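# Fill the empty crate from the pick list

## Task

Find the paper pick list lying beside the empty crate and read it with its black bar at the top; each line names a label color and a count. Move exactly that many bottles of each listed color into the empty crate, each one upright, and leave every other bottle standing in its original crate. Neither crate may end up tilted or shifted. The result must hold without the robot supporting it, and nothing the robot is touching at the end may settle more than about a fingernail's width once released. Nothing may be dropped or knocked off the table.

## Robot and tools

Robot: two six-joint arms, left_arm and right_arm, each ending in a parallel gripper. World frame (used by every printed pose): origin on the table surface midway between the arms, +x out over the table, +z up, left_arm on the +y side. The arm names are not image sides. Printed hand positions drift from the truth, more at long reach.

Joint order, used in every row and every per-joint list: wrist pitch, elbow, shoulder, wrist roll, forearm roll, waist. Stated ranges in rad: elbow -2.792 to 2.792, all others -6.283 to 6.283; true ends may be off by 0.010.

Row: 18 numbers, each in [-1, 1], always all 18 even if one arm idles. First 9 are left_arm: six joint offsets, then gripper position, force_limit, speed. Next 9 are right_arm in the same layout. Joint numbers are scaled offsets, not angles: 1.0 = 1.398 rad for waist and shoulder, 2.097 rad for elbow, 2.622 rad for forearm roll, wrist pitch and wrist roll. The three gripper numbers are absolute settings. To leave a gripper unchanged, repeat its previous three numbers (0 is a real command).

Gripper: position +1 = open 50 mm; about -0.65 = pads meet; -1 = close until stopped by the object. force_limit per pad: -1 about 20 N, 0 about 102 N, +1 about 185 N (actual up to ~17% more). speed of the gap: -1 20 mm/s, 0 85 mm/s, +1 150 mm/s. New force or speed only applies after a position change of at least 0.01. To soften a grip, open first. The reported point sits between the pads; fingertips extend 17.5 mm further along gripper +z; fingers close along gripper x. A flat block juts about 9 cm from the wrist-roll axis toward gripper -y and rotates with it; keep it clear of crates and bottles. Turning only the wrist roll swings the pad point on a 25 mm circle.

Tools:
execute_actions(actions): a list of actions; each action is a table of up to 15 rows, one per 1/30 s step; a short table repeats its last row to fill 15 steps. Joint offsets are relative to the angles at the start of that action (for the first action, the last reported angles), not to the previous row. Empty list = just get state and images. An action asking a joint more than 0.010 rad outward beyond its range is rejected for both arms; a malformed action, or a bad first action, rejects the whole call.
move(target, speed, blocking): target is one 18-number row; offsets are measured from the Joint positions of the latest result that shows them. All joints interpolate together (gripper paths curve), lasting 0.5 to 10 s. speed = rad/s of the joint with furthest to travel, 0.01 to 2, default 0.5. It ignores obstacles and the other arm. blocking=false returns after 0.5 s; then use wait or stop before sending anything else. Result adds a move: line (done, off_target, moving, held, fault; limits=held/none; worst joint per arm).
wait(seconds): 0 to 10; arms hold their last command.
stop(): brakes a running move; needs room; fingers keep going.
zoom_image(camera, region): camera is cam_head_left, cam_head_right, cam_left_wrist or cam_right_wrist; region [x0, y0, x1, y1] in image pixels, top-left origin, at most 504 by 504.
finished_scene(scene): ends the current scene by its number; irreversible; only call once the crate is correct and stable.

Images: head cameras 672x504, wrist cameras 504x504 fisheye.

Reading results: per-arm pose (metres, quaternion wxyz) and velocities; Joint positions, Joint velocities, Joint targets (what joints are currently driven toward), joint torques (offset and noisy), Flange force (includes held weight; 'no reading' possible). object_status: 0 moving, 1 blocked while opening, 2 blocked while closing (a real grip), 3 reached target or pads met (usually nothing held). Opening in mm is roughly (250 - position_measured) x 0.202. 'joint command not followed' or HELD means a clearance check altered that arm's targets. 'joint sent to its limit' means a joint was driven to its end.

Motion limits: joint target rate caps 2.09 rad/s (waist, shoulder), 3.14 (elbow), 3.93 (others), with 0.3 s ramp. Targets stay within a lead of measured angle (0.456, 0.683, 0.854 rad by group), and any step that would jump the gripper over 70 mm is scaled back, so big offsets need several actions.

Hazards: contact torque reaching load limits (waist 302, shoulder 302, elbow 142, wrist joints 40 N m, held weight included) or an outside force of 144 N stops that arm for 10 s. Arms are stiff: aiming even slightly into a firm surface can fault. Approach slowly, don't press into crates or the table, don't let arms collide. With a -1 force grip, a lost object still shows status 2. Brief external tugs on held items or pushes on loose ones may occur; confirm grip with status 2 before lifting. Holding loads heats motors; MOTOR HOT warns before a braking over-temperature stop. Set bottles down gently and upright, release, and retreat so nothing rests on the gripper.

Each tool is called by a JSON object that holds its "op" and its "data", one argument or row to a line.

## Session

{"op": "execute_actions", "data": {
  "actions": []
}}

Scene clock: 0.00 s.
left_arm: end_effector_position=(+0.8774, +0.1507, +0.1275) position_measured=3 object_status=3 end_effector_quat_wxyz=(-0.016, +0.217, +0.976, -0.010) end_effector_velocity=(-0.001, -0.002, -0.003) end_effector_angular_velocity=(+0.001, +0.003, -0.003) | right_arm: end_effector_position=(+0.3164, -0.7566, +0.1263) position_measured=3 object_status=3 end_effector_quat_wxyz=(-0.045, +0.760, +0.647, +0.045) end_effector_velocity=(-0.000, +0.000, -0.000) end_effector_angular_velocity=(-0.000, +0.001, +0.001)
Joint names: [wrist pitch, elbow, shoulder, wrist roll, forearm roll, waist]
Joint positions: left_arm=[ 1.267  1.168  0.735 -1.541 -0.027 -0.563] | right_arm=[ 0.954  2.275 -0.04  -0.348  0.148 -0.286]
Joint velocities: left_arm=[-0.     0.001  0.002  0.001 -0.    -0.002] | right_arm=[ 0.    -0.     0.    -0.    -0.     0.001]
Joint torques (N m, as the joint torque sensors report them, + toward a larger angle): no reading
Flange force (N, the push that the arm receives, along the gripper's own x y z axes): no reading
Joint targets: left_arm=[1.267 1.168 0.735 -1.541 -0.027 -0.563] | right_arm=[0.954 2.275 -0.040 -0.348 0.148 -0.286]

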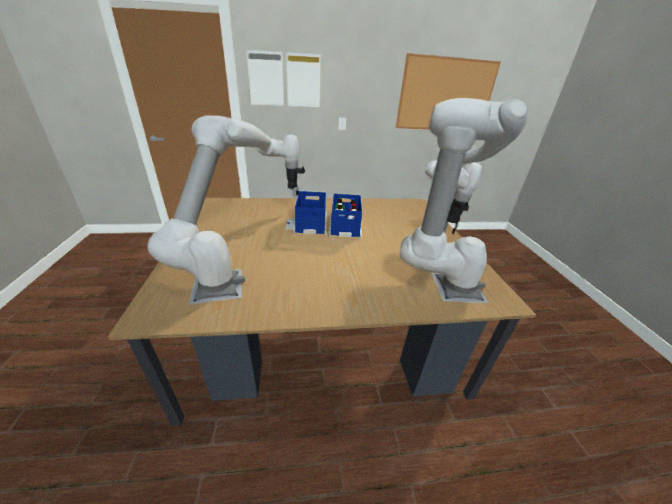

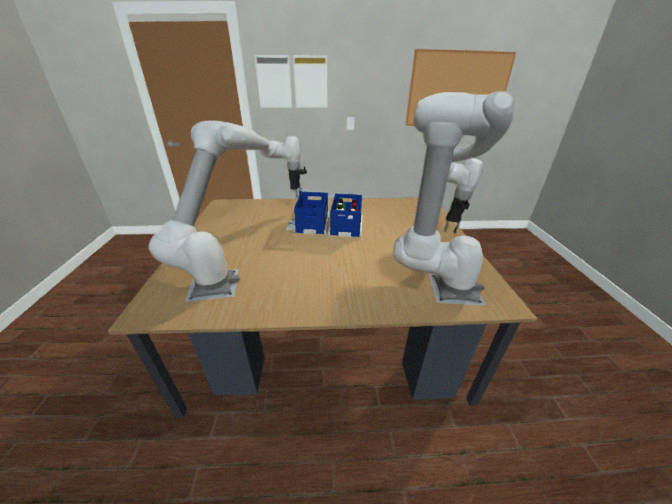

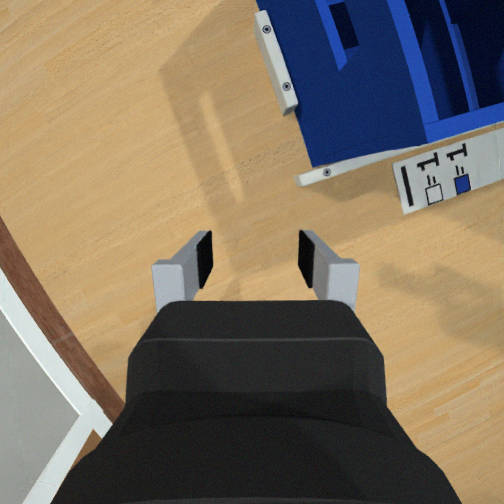

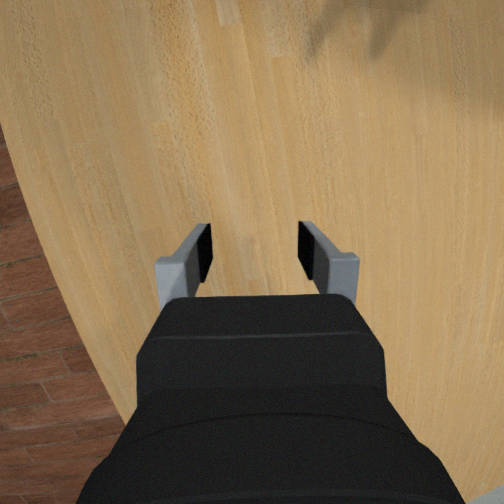

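{"op": "move", "data": {
  "target": [0.047,0.015,-0.132,0,0.0103,0,1,0,0,0,0,0,0,0,0,1,0,0]
}}

{"op": "move", "data": {
  "target": [0,0,0,-0.2,0,-0.06,1,0,0,0,0,0,0,0,0,1,0,0]
}}

{"op": "zoom_image", "data": {
  "camera": "cam_head_left",
  "region": [270,160,390,250]
}}

Scene clock: 16.30 s.
left_arm: end_effector_position=(+0.8247, +0.1825, +0.2776) position_measured=3 object_status=3 end_effector_quat_wxyz=(+0.001, +0.221, +0.975, -0.000) end_effector_velocity=(-0.001, +0.000, +0.002) end_effector_angular_velocity=(-0.000, -0.001, -0.001) | right_arm: end_effector_position=(+0.3164, -0.7566, +0.1263) position_measured=3 object_status=3 end_effector_quat_wxyz=(-0.045, +0.760, +0.647, +0.045) end_effector_velocity=(+0.000, -0.001, +0.000) end_effector_angular_velocity=(+0.001, -0.001, -0.002)
Joint names: [wrist pitch, elbow, shoulder, wrist roll, forearm roll, waist]
Joint positions: left_arm=[ 1.39   1.199  0.55  -1.541  0.    -0.563] | right_arm=[ 0.954  2.275 -0.04  -0.348  0.148 -0.286]
Joint velocities: left_arm=[ 0.001  0.    -0.002  0.     0.    -0.   ] | right_arm=[ 0.    -0.001  0.001 -0.     0.001 -0.002]
Joint torques (N m, as the joint torque sensors report them, + toward a larger angle): left_arm=[  0.06 -42.8  -98.51   0.15   4.39   3.25] | right_arm=[ -0.2  -32.89 -29.08   0.63   4.16   1.84]
Flange force (N, the push that the arm receives, along the gripper's own x y z axes): left_arm=[-1.0 -3.6 0.0] | right_arm=[-5.8 -0.9 -5.2]
Joint targets: left_arm=[1.390 1.199 0.550 -1.541 0.000 -0.563] | right_arm=[0.954 2.275 -0.040 -0.348 0.148 -0.286]
move: done; limits=none; left_arm: farthest joint: the waist, 0.000 radians from its target (0.000 radians at the start); right_arm: farthest joint: the waist, 0.000 radians from its target (0.000 radians at the start)

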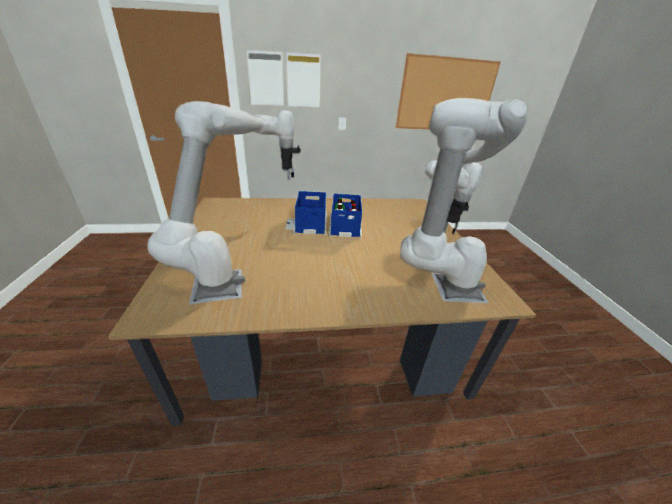

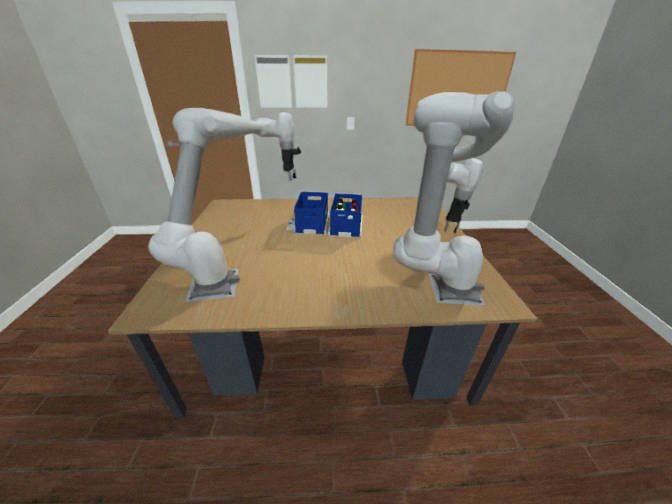

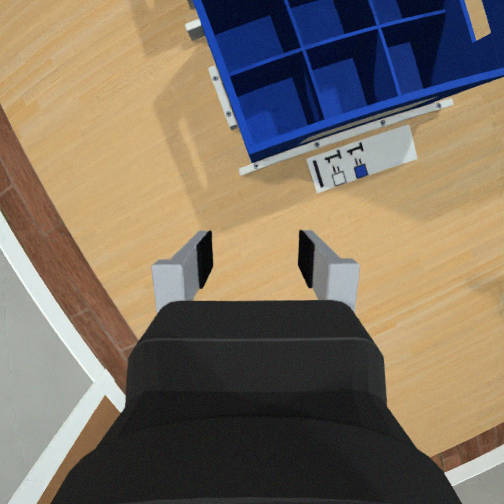

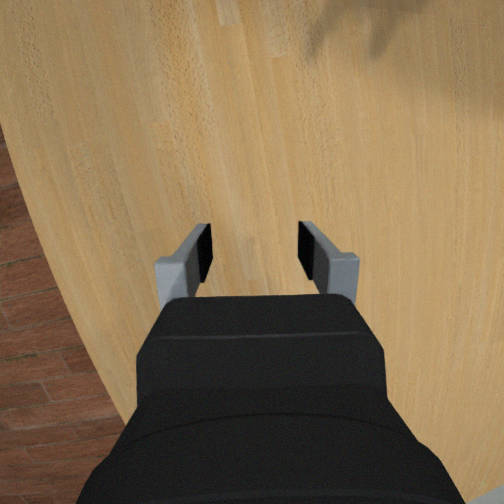

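Scene clock: 17.83 s.
left_arm: end_effector_position=(+0.8055, +0.1130, +0.2777) position_measured=3 object_status=3 end_effector_quat_wxyz=(+0.001, +0.003, +1.000, -0.000) end_effector_velocity=(+0.000, -0.001, -0.001) end_effector_angular_velocity=(-0.001, -0.001, +0.001) | right_arm: end_effector_position=(+0.3164, -0.7566, +0.1263) position_measured=3 object_status=3 end_effector_quat_wxyz=(-0.045, +0.760, +0.647, +0.045) end_effector_velocity=(+0.000, +0.000, +0.000) end_effector_angular_velocity=(-0.000, +0.000, +0.001)
Joint names: [wrist pitch, elbow, shoulder, wrist roll, forearm roll, waist]
Joint positions: left_arm=[ 1.39   1.199  0.55  -2.065  0.    -0.647] | right_arm=[ 0.954  2.275 -0.04  -0.348  0.148 -0.286]
Joint velocities: left_arm=[-0.002 -0.001  0.001 -0.002 -0.001 -0.001] | right_arm=[ 0.    -0.    -0.    -0.001 -0.     0.   ]
Joint torques (N m, as the joint torque sensors report them, + toward a larger angle): left_arm=[  0.01 -42.93 -98.14   0.33   4.27   0.01] | right_arm=[ -0.07 -32.61 -30.67   0.09   3.75   0.12]
Flange force (N, the push that the arm receives, along the gripper's own x y z axes): left_arm=[0.2 -0.3 -0.2] | right_arm=[-0.8 3.3 -2.5]
Joint targets: left_arm=[1.390 1.199 0.550 -2.065 0.000 -0.647] | right_arm=[0.954 2.275 -0.040 -0.348 0.148 -0.286]
move: done; limits=none; left_arm: farthest joint: the wrist roll, 0.001 radians from its target (0.525 radians at the start); right_arm: farthest joint: the waist, 0.000 radians from its target (0.000 radians at the start)

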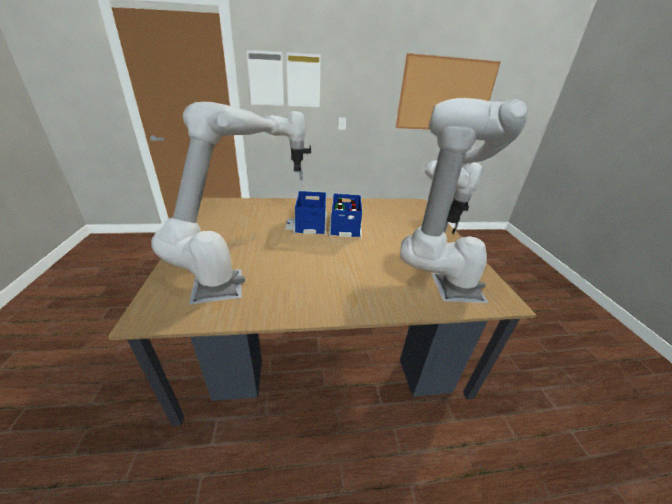

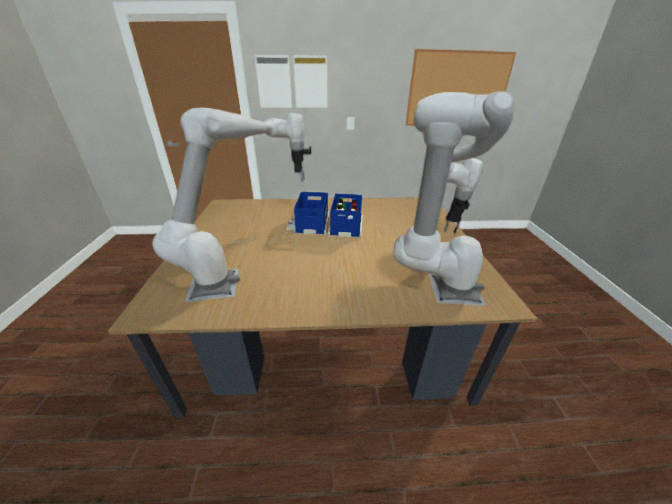

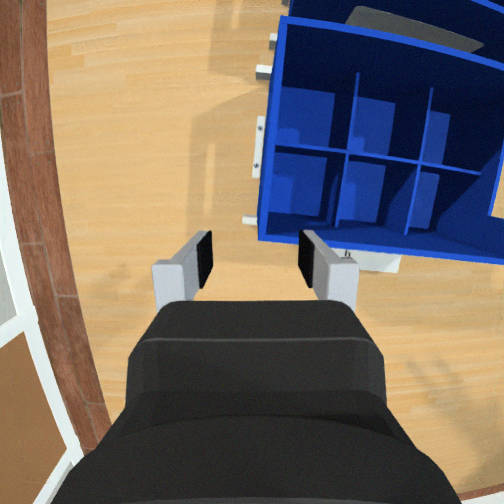

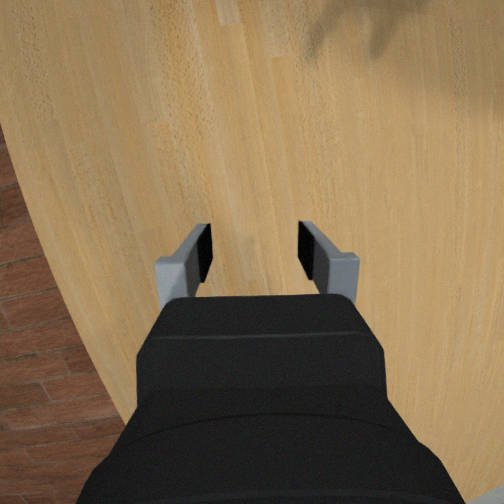

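Region (270, 160, 390, 250) of cam_head_left's 672x504 image, scaled by 4.200, with more detail than that image has; it fills the top 378 rows of this view, and the rest is white.

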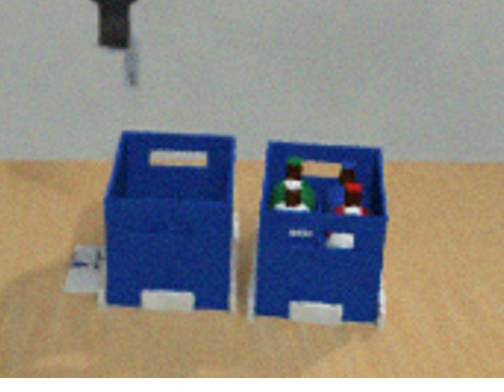

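{"op": "move", "data": {
  "target": [0.04,-0.0615,0.017,-0.0917,0,-0.172,1,0,0,0,0,0,0,0,0,1,0,0]
}}

Scene clock: 30.10 s.
left_arm: end_effector_position=(+0.7050, -0.0759, +0.3282) position_measured=3 object_status=3 end_effector_quat_wxyz=(+0.001, +0.003, +1.000, -0.001) end_effector_velocity=(-0.002, -0.002, +0.000) end_effector_angular_velocity=(+0.000, -0.000, -0.002) | right_arm: end_effector_position=(+0.3164, -0.7566, +0.1263) position_measured=3 object_status=3 end_effector_quat_wxyz=(-0.045, +0.760, +0.647, +0.045) end_effector_velocity=(+0.000, +0.000, +0.000) end_effector_angular_velocity=(+0.000, -0.001, +0.001)
Joint names: [wrist pitch, elbow, shoulder, wrist roll, forearm roll, waist]
Joint positions: left_arm=[ 1.495  1.07   0.574 -2.305  0.    -0.887] | right_arm=[ 0.954  2.275 -0.04  -0.348  0.148 -0.286]
Joint velocities: left_arm=[ 0.     0.    -0.001 -0.001  0.    -0.003] | right_arm=[ 0.    -0.001 -0.    -0.     0.001  0.001]
Joint torques (N m, as the joint torque sensors report them, + toward a larger angle): left_arm=[   0.12  -43.27 -101.03   -0.11    4.48    1.35] | right_arm=[  0.06 -32.77 -28.25   0.65   4.    -0.77]
Flange force (N, the push that the arm receives, along the gripper's own x y z axes): left_arm=[0.4 -1.8 0.0] | right_arm=[1.4 -0.7 -5.0]
Joint targets: left_arm=[1.495 1.070 0.574 -2.305 0.000 -0.887] | right_arm=[0.954 2.275 -0.040 -0.348 0.148 -0.286]
move: done; limits=none; left_arm: farthest joint: the waist, 0.000 radians from its target (0.240 radians at the start); right_arm: farthest joint: the waist, 0.000 radians from its target (0.000 radians at the start)

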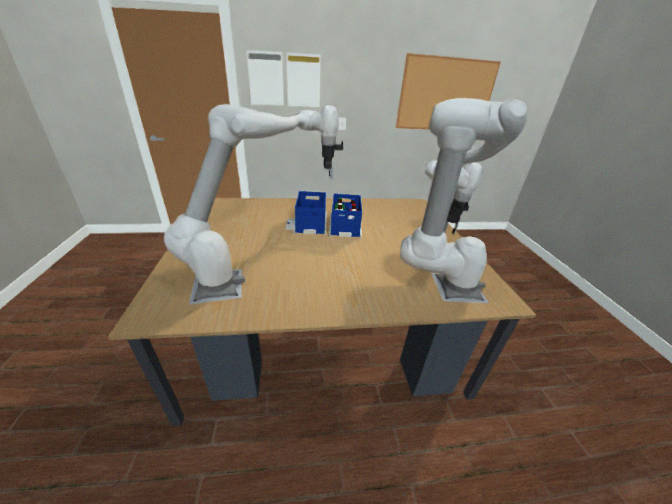

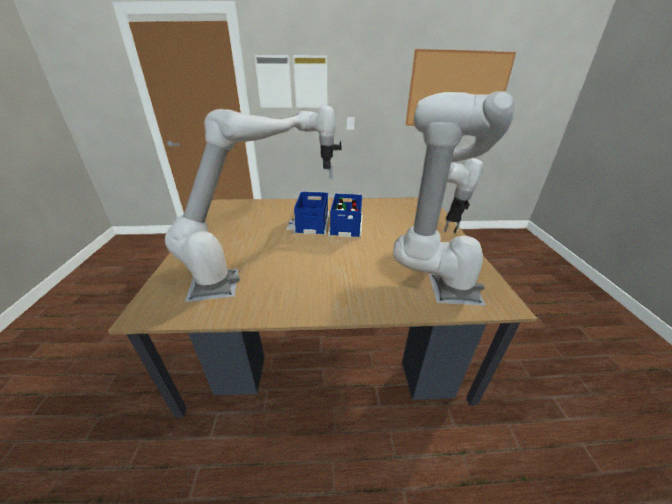

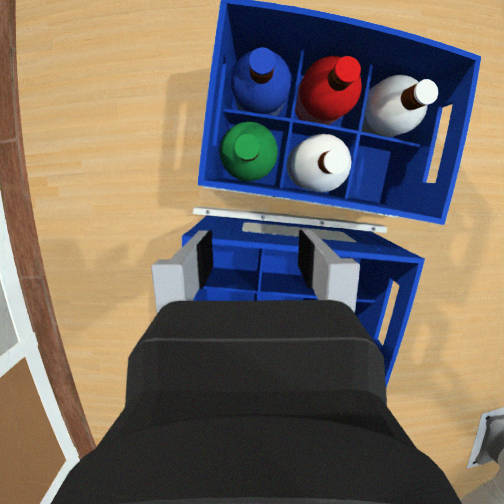

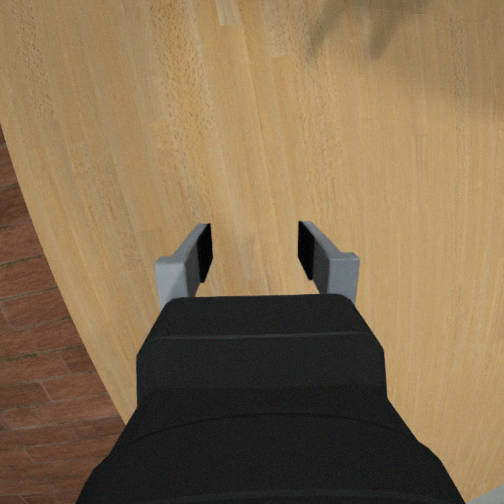

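{"op": "move", "data": {
  "target": [-0.0432,0.0583,-0.0064,0.021,0,-0.068,1,0,0,0,0,0,0,0,0,1,0,0]
}}

Scene clock: 36.70 s.
left_arm: end_effector_position=(+0.6347, -0.1283, +0.2684) position_measured=3 object_status=3 end_effector_quat_wxyz=(+0.001, +0.078, +0.997, -0.001) end_effector_velocity=(-0.000, +0.000, -0.001) end_effector_angular_velocity=(-0.000, +0.000, +0.000) | right_arm: end_effector_position=(+0.3164, -0.7566, +0.1263) position_measured=3 object_status=3 end_effector_quat_wxyz=(-0.045, +0.760, +0.647, +0.045) end_effector_velocity=(+0.001, -0.001, +0.001) end_effector_angular_velocity=(-0.001, -0.001, -0.001)
Joint names: [wrist pitch, elbow, shoulder, wrist roll, forearm roll, waist]
Joint positions: left_arm=[ 1.382  1.192  0.565 -2.25   0.    -0.982] | right_arm=[ 0.954  2.275 -0.04  -0.348  0.148 -0.286]
Joint velocities: left_arm=[-0.001  0.002 -0.     0.    -0.     0.   ] | right_arm=[-0.    -0.002  0.001  0.    -0.    -0.001]
Joint torques (N m, as the joint torque sensors report them, + toward a larger angle): left_arm=[  -0.02  -43.36 -101.08    0.27    4.52    0.05] | right_arm=[ -0.32 -32.54 -28.32   0.1    3.65   0.53]
Flange force (N, the push that the arm receives, along the gripper's own x y z axes): left_arm=[-1.5 -0.8 1.3] | right_arm=[-1.3 -0.1 -6.0]
Joint targets: left_arm=[1.382 1.192 0.565 -2.250 0.000 -0.982] | right_arm=[0.954 2.275 -0.040 -0.348 0.148 -0.286]
move: done; limits=none; left_arm: farthest joint: the waist, 0.000 radians from its target (0.095 radians at the start); right_arm: farthest joint: the waist, 0.000 radians from its target (0.000 radians at the start)

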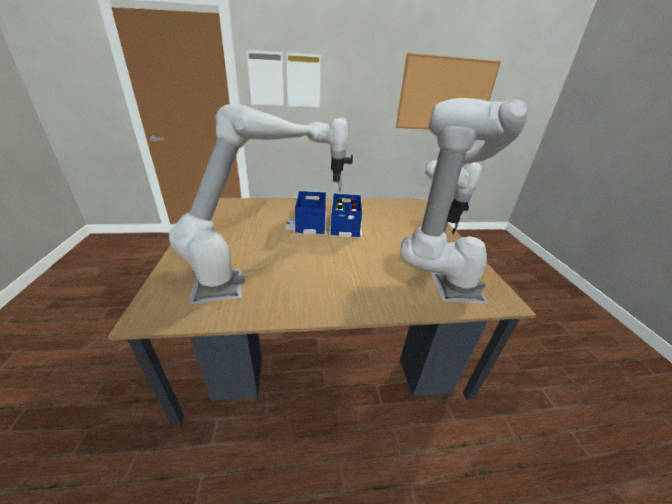

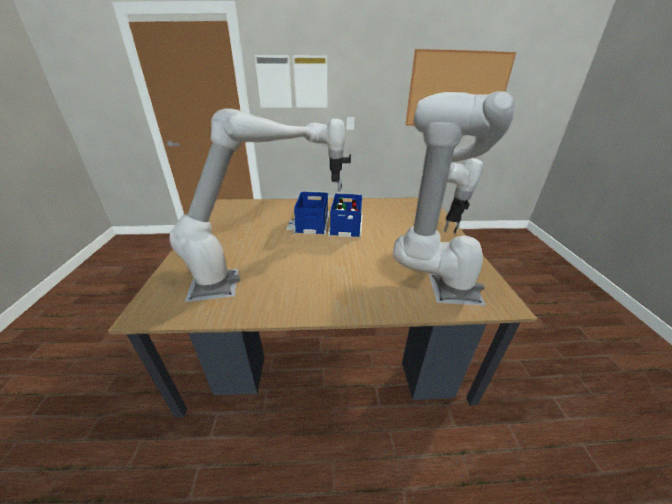

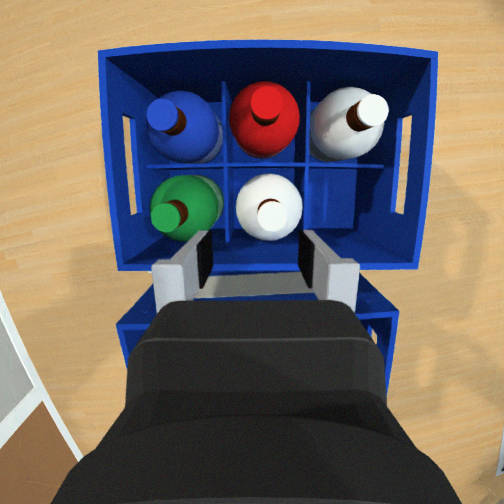

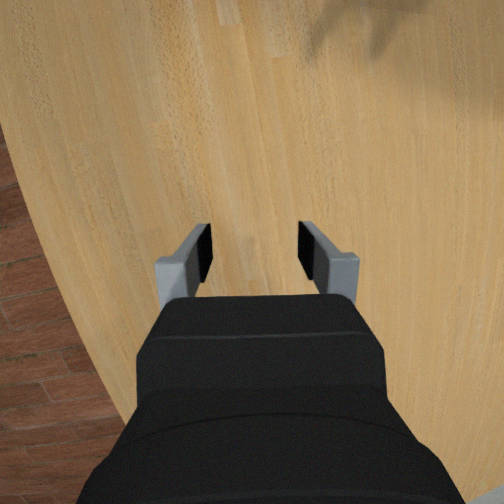

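{"op": "move", "data": {
  "target": [-0.0398,0.0476,0.0032,-0.0046,0,-0.0086,1,0,0,0,0,0,0,0,0,1,0,0],
  "speed": 0.25
}}

{"op": "zoom_image", "data": {
  "camera": "cam_head_left",
  "region": [310,160,380,240]
}}

Scene clock: 42.47 s.
left_arm: end_effector_position=(+0.6195, -0.1271, +0.2104) position_measured=3 object_status=3 end_effector_quat_wxyz=(+0.001, +0.078, +0.997, -0.001) end_effector_velocity=(-0.002, -0.001, -0.003) end_effector_angular_velocity=(+0.002, +0.001, -0.003) | right_arm: end_effector_position=(+0.3164, -0.7566, +0.1263) position_measured=3 object_status=3 end_effector_quat_wxyz=(-0.045, +0.760, +0.647, +0.045) end_effector_velocity=(-0.000, +0.000, -0.000) end_effector_angular_velocity=(-0.001, +0.001, +0.003)
Joint names: [wrist pitch, elbow, shoulder, wrist roll, forearm roll, waist]
Joint positions: left_arm=[ 1.278  1.292  0.57  -2.262  0.    -0.994] | right_arm=[ 0.954  2.275 -0.04  -0.348  0.148 -0.286]
Joint velocities: left_arm=[-0.001  0.002  0.002  0.001  0.001 -0.002] | right_arm=[-0.     0.     0.    -0.    -0.002  0.001]
Joint torques (N m, as the joint torque sensors report them, + toward a larger angle): left_arm=[  0.14 -42.67 -98.18   0.33   4.25   1.05] | right_arm=[  0.13 -32.06 -28.07   0.55   3.95  -0.69]
Flange force (N, the push that the arm receives, along the gripper's own x y z axes): left_arm=[3.6 -0.3 1.2] | right_arm=[1.1 0.4 -5.6]
Joint targets: left_arm=[1.278 1.292 0.570 -2.262 0.000 -0.994] | right_arm=[0.954 2.275 -0.040 -0.348 0.148 -0.286]
move: done; limits=none; left_arm: farthest joint: the waist, 0.000 radians from its target (0.012 radians at the start); right_arm: farthest joint: the waist, 0.000 radians from its target (0.000 radians at the start)

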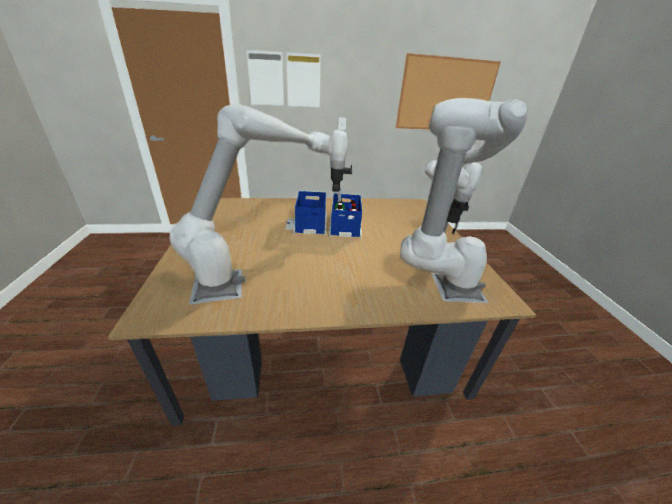

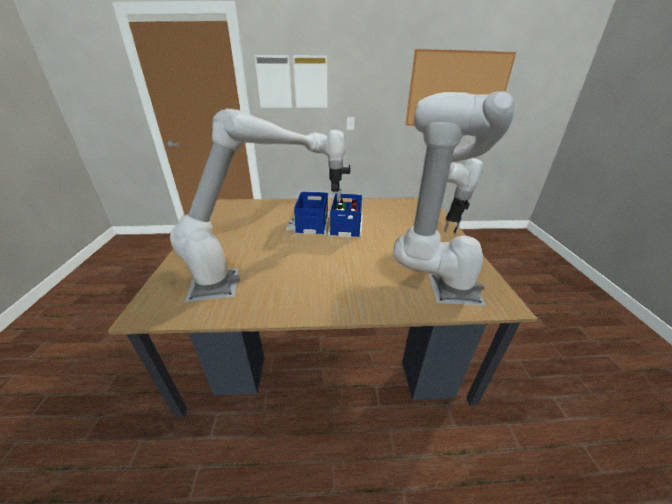

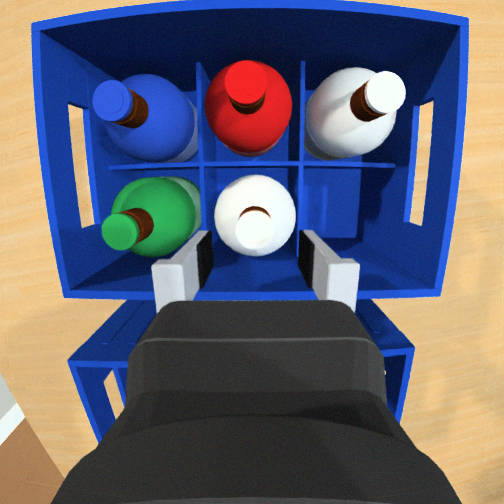

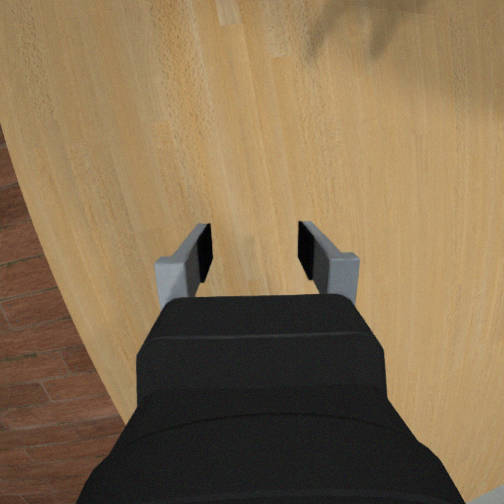

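Region (310, 160, 380, 240) of cam_head_left's 672x504 image, scaled by 6.300, with more detail than that image has; it fills the left 441 columns of this view, and the rest is white.

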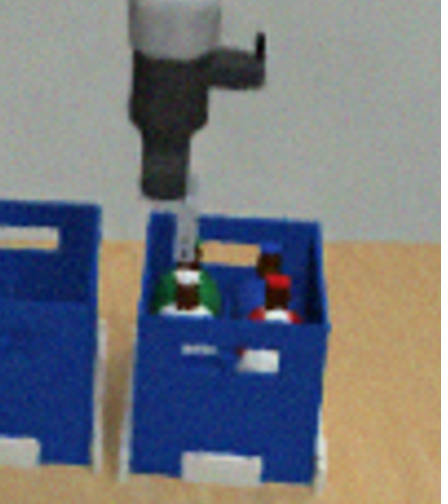

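{"op": "move", "data": {
  "target": [-0.0291,0.0225,0.02,0,0,0,1,0,0,0,0,0,0,0,0,1,0,0],
  "speed": 0.15
}}

{"op": "zoom_image", "data": {
  "camera": "cam_head_left",
  "region": [310,160,380,240]
}}

Scene clock: 46.73 s.
left_arm: end_effector_position=(+0.6204, -0.1281, +0.1612) position_measured=3 object_status=3 end_effector_quat_wxyz=(+0.001, +0.078, +0.997, -0.001) end_effector_velocity=(-0.000, +0.001, -0.002) end_effector_angular_velocity=(+0.001, +0.001, -0.000) | right_arm: end_effector_position=(+0.3164, -0.7566, +0.1263) position_measured=3 object_status=3 end_effector_quat_wxyz=(-0.045, +0.760, +0.647, +0.045) end_effector_velocity=(-0.001, -0.000, -0.001) end_effector_angular_velocity=(+0.001, +0.002, -0.001)
Joint names: [wrist pitch, elbow, shoulder, wrist roll, forearm roll, waist]
Joint positions: left_arm=[ 1.201  1.339  0.597 -2.262  0.    -0.994] | right_arm=[ 0.954  2.275 -0.04  -0.348  0.148 -0.286]
Joint velocities: left_arm=[-0.001  0.002  0.001  0.001 -0.     0.   ] | right_arm=[ 0.     0.001  0.001  0.    -0.    -0.001]
Joint torques (N m, as the joint torque sensors report them, + toward a larger angle): left_arm=[   0.02  -40.89 -101.21    0.09    4.33    1.79] | right_arm=[  0.26 -33.02 -29.38   0.4    3.76  -0.48]
Flange force (N, the push that the arm receives, along the gripper's own x y z axes): left_arm=[0.6 -2.6 0.7] | right_arm=[0.2 0.9 -2.7]
Joint targets: left_arm=[1.201 1.339 0.598 -2.262 0.000 -0.994] | right_arm=[0.954 2.275 -0.040 -0.348 0.148 -0.286]
move: done; limits=none; left_arm: farthest joint: the waist, 0.000 radians from its target (0.000 radians at the start); right_arm: farthest joint: the waist, 0.000 radians from its target (0.000 radians at the start)

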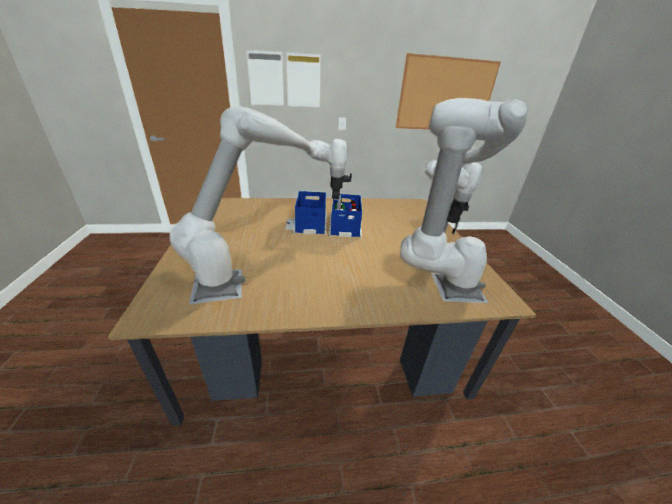

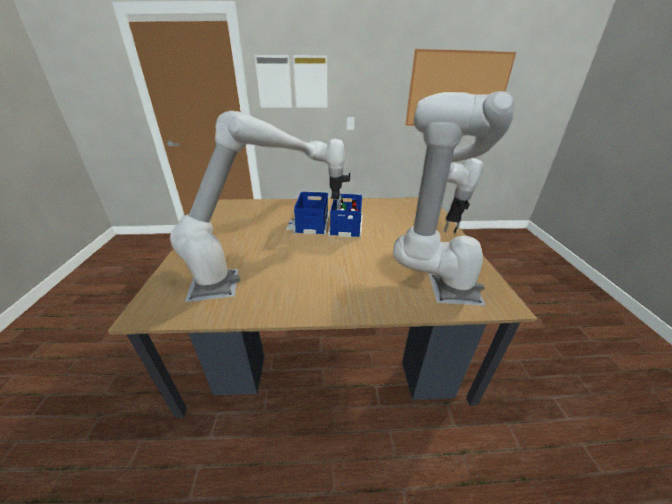

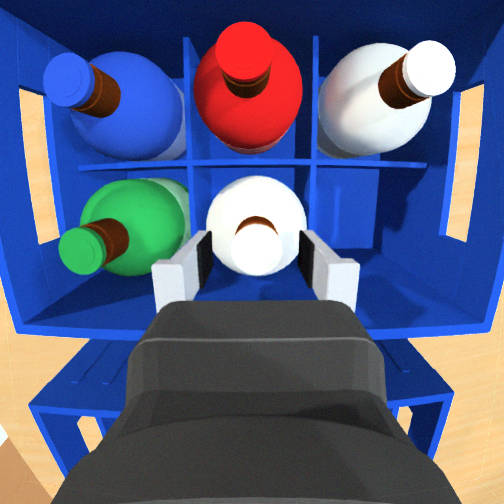

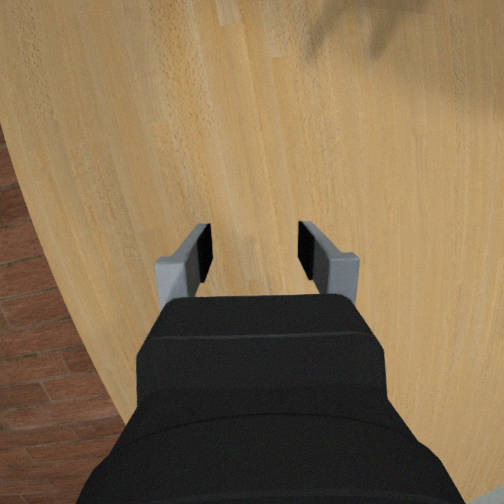

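Region (310, 160, 380, 240) of cam_head_left's 672x504 image, scaled by 6.300, with more detail than that image has; it fills the left 441 columns of this view, and the rest is white.

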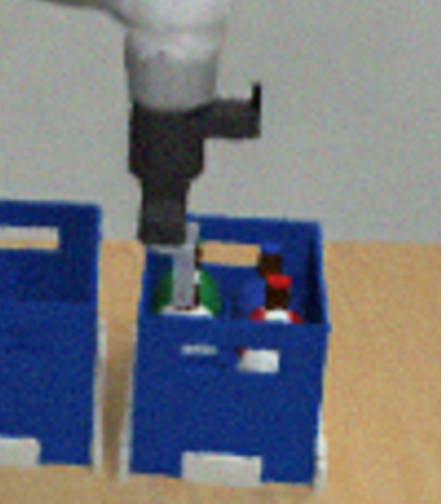

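{"op": "move", "data": {
  "target": [-0.0125,0.009,0.0098,0,0,0,1,0,0,0,0,0,0,0,0,1,0,0],
  "speed": 0.1
}}

{"op": "move", "data": {
  "target": [0,0,0,0,0,0,-1,-0.5,0,0,0,0,0,0,0,1,0,0]
}}

Scene clock: 51.30 s.
left_arm: end_effector_position=(+0.6206, -0.1283, +0.1398) position_measured=3 object_status=3 end_effector_quat_wxyz=(+0.002, +0.078, +0.997, -0.001) end_effector_velocity=(+0.001, +0.001, -0.001) end_effector_angular_velocity=(+0.000, +0.000, +0.001) | right_arm: end_effector_position=(+0.3164, -0.7566, +0.1263) position_measured=3 object_status=3 end_effector_quat_wxyz=(-0.045, +0.760, +0.647, +0.045) end_effector_velocity=(+0.000, +0.000, +0.000) end_effector_angular_velocity=(+0.000, -0.001, +0.000)
Joint names: [wrist pitch, elbow, shoulder, wrist roll, forearm roll, waist]
Joint positions: left_arm=[ 1.169  1.358  0.611 -2.262  0.    -0.994] | right_arm=[ 0.954  2.275 -0.04  -0.348  0.148 -0.286]
Joint velocities: left_arm=[-0.002  0.001  0.001 -0.     0.     0.001] | right_arm=[-0.    -0.    -0.001  0.     0.001  0.001]
Joint torques (N m, as the joint torque sensors report them, + toward a larger angle): left_arm=[ -1.44 -27.18 -75.69   0.06   5.28   1.07] | right_arm=[  0.22 -33.5  -28.13   0.45   3.83   2.09]
Flange force (N, the push that the arm receives, along the gripper's own x y z axes): left_arm=[2.9 1.4 -29.6] | right_arm=[-4.9 -3.6 -4.5]
Joint targets: left_arm=[1.169 1.358 0.611 -2.262 0.000 -0.994] | right_arm=[0.954 2.275 -0.040 -0.348 0.148 -0.286]
move: done; limits=none; left_arm: farthest joint: the wrist pitch, 0.001 radians from its target (0.033 radians at the start); right_arm: farthest joint: the waist, 0.000 radians from its target (0.000 radians at the start)

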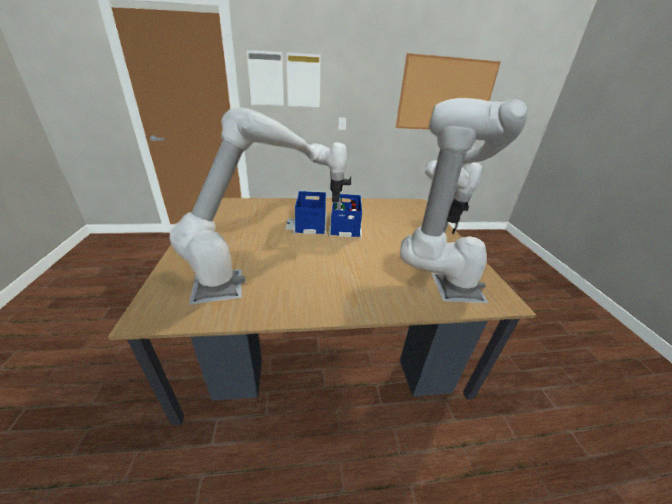

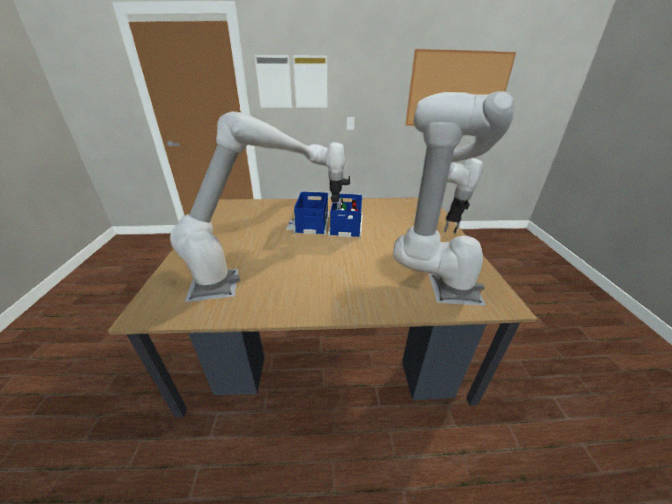

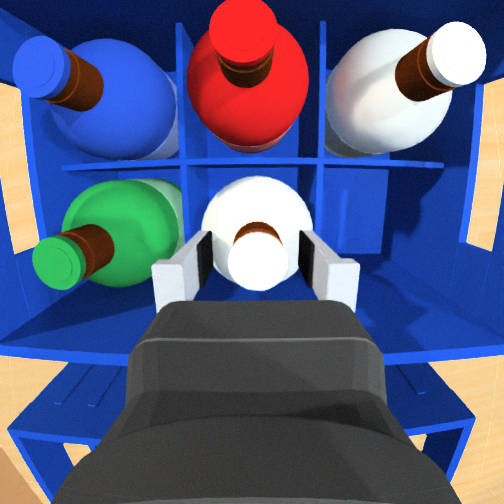

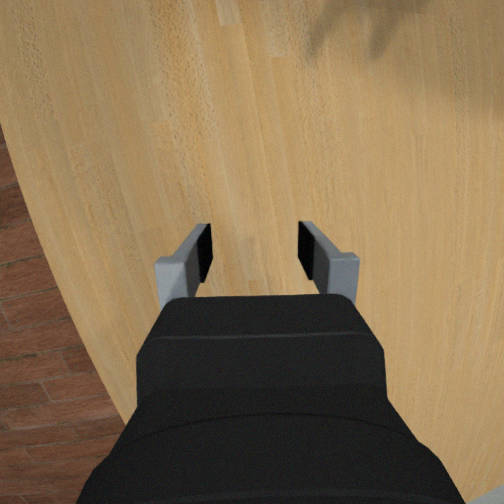

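Scene clock: 51.80 s.
left_arm: end_effector_position=(+0.6205, -0.1283, +0.1397) position_measured=22 object_status=2 end_effector_quat_wxyz=(+0.001, +0.078, +0.997, -0.001) end_effector_velocity=(-0.001, -0.001, -0.000) end_effector_angular_velocity=(+0.000, -0.001, -0.004) | right_arm: end_effector_position=(+0.3164, -0.7566, +0.1263) position_measured=3 object_status=3 end_effector_quat_wxyz=(-0.045, +0.760, +0.647, +0.045) end_effector_velocity=(-0.000, +0.000, -0.001) end_effector_angular_velocity=(+0.001, +0.002, -0.001)
Joint names: [wrist pitch, elbow, shoulder, wrist roll, forearm roll, waist]
Joint positions: left_arm=[ 1.169  1.358  0.611 -2.262  0.    -0.994] | right_arm=[ 0.954  2.275 -0.04  -0.348  0.148 -0.286]
Joint velocities: left_arm=[-0.001  0.     0.     0.002  0.001 -0.002] | right_arm=[0.    0.001 0.001 0.001 0.    0.   ]
Joint torques (N m, as the joint torque sensors report them, + toward a larger angle): left_arm=[ -2.74 -24.34 -66.18  -0.23   6.55   4.34] | right_arm=[  0.3  -32.67 -28.11   0.64   3.55  -1.02]
Flange force (N, the push that the arm receives, along the gripper's own x y z axes): left_arm=[9.9 1.7 -39.8] | right_arm=[1.4 -0.2 -4.0]
Joint targets: left_arm=[1.169 1.358 0.611 -2.262 0.000 -0.994] | right_arm=[0.954 2.275 -0.040 -0.348 0.148 -0.286]
move: done; limits=none; left_arm: farthest joint: the waist, 0.000 radians from its target (0.000 radians at the start); right_arm: farthest joint: the waist, 0.000 radians from its target (0.000 radians at the start)

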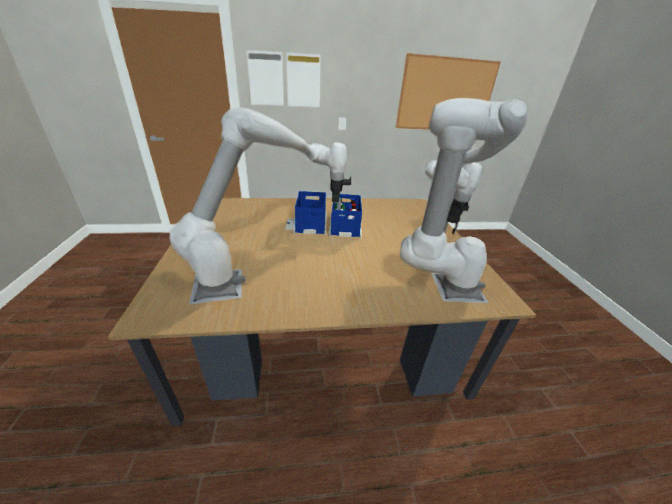

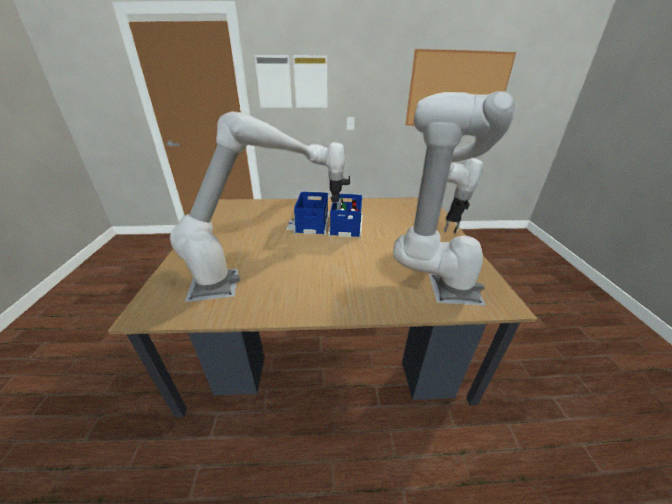

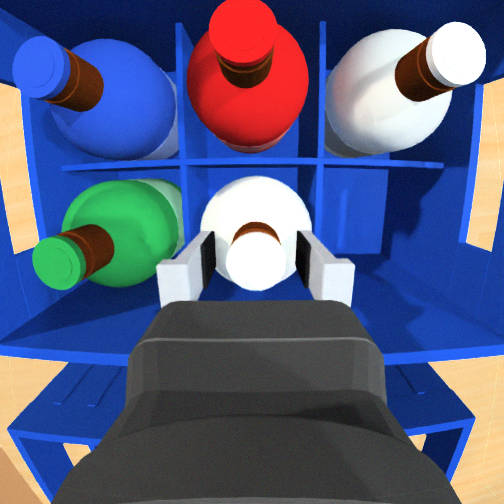

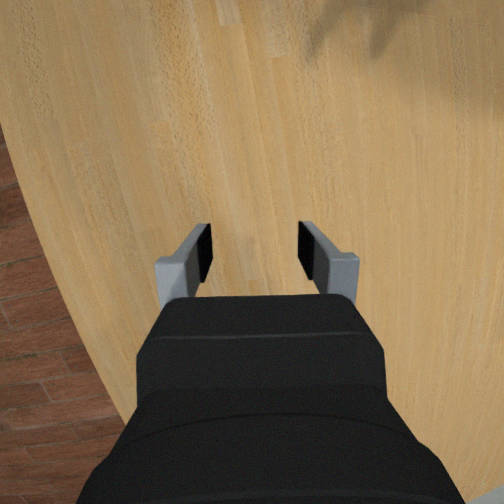

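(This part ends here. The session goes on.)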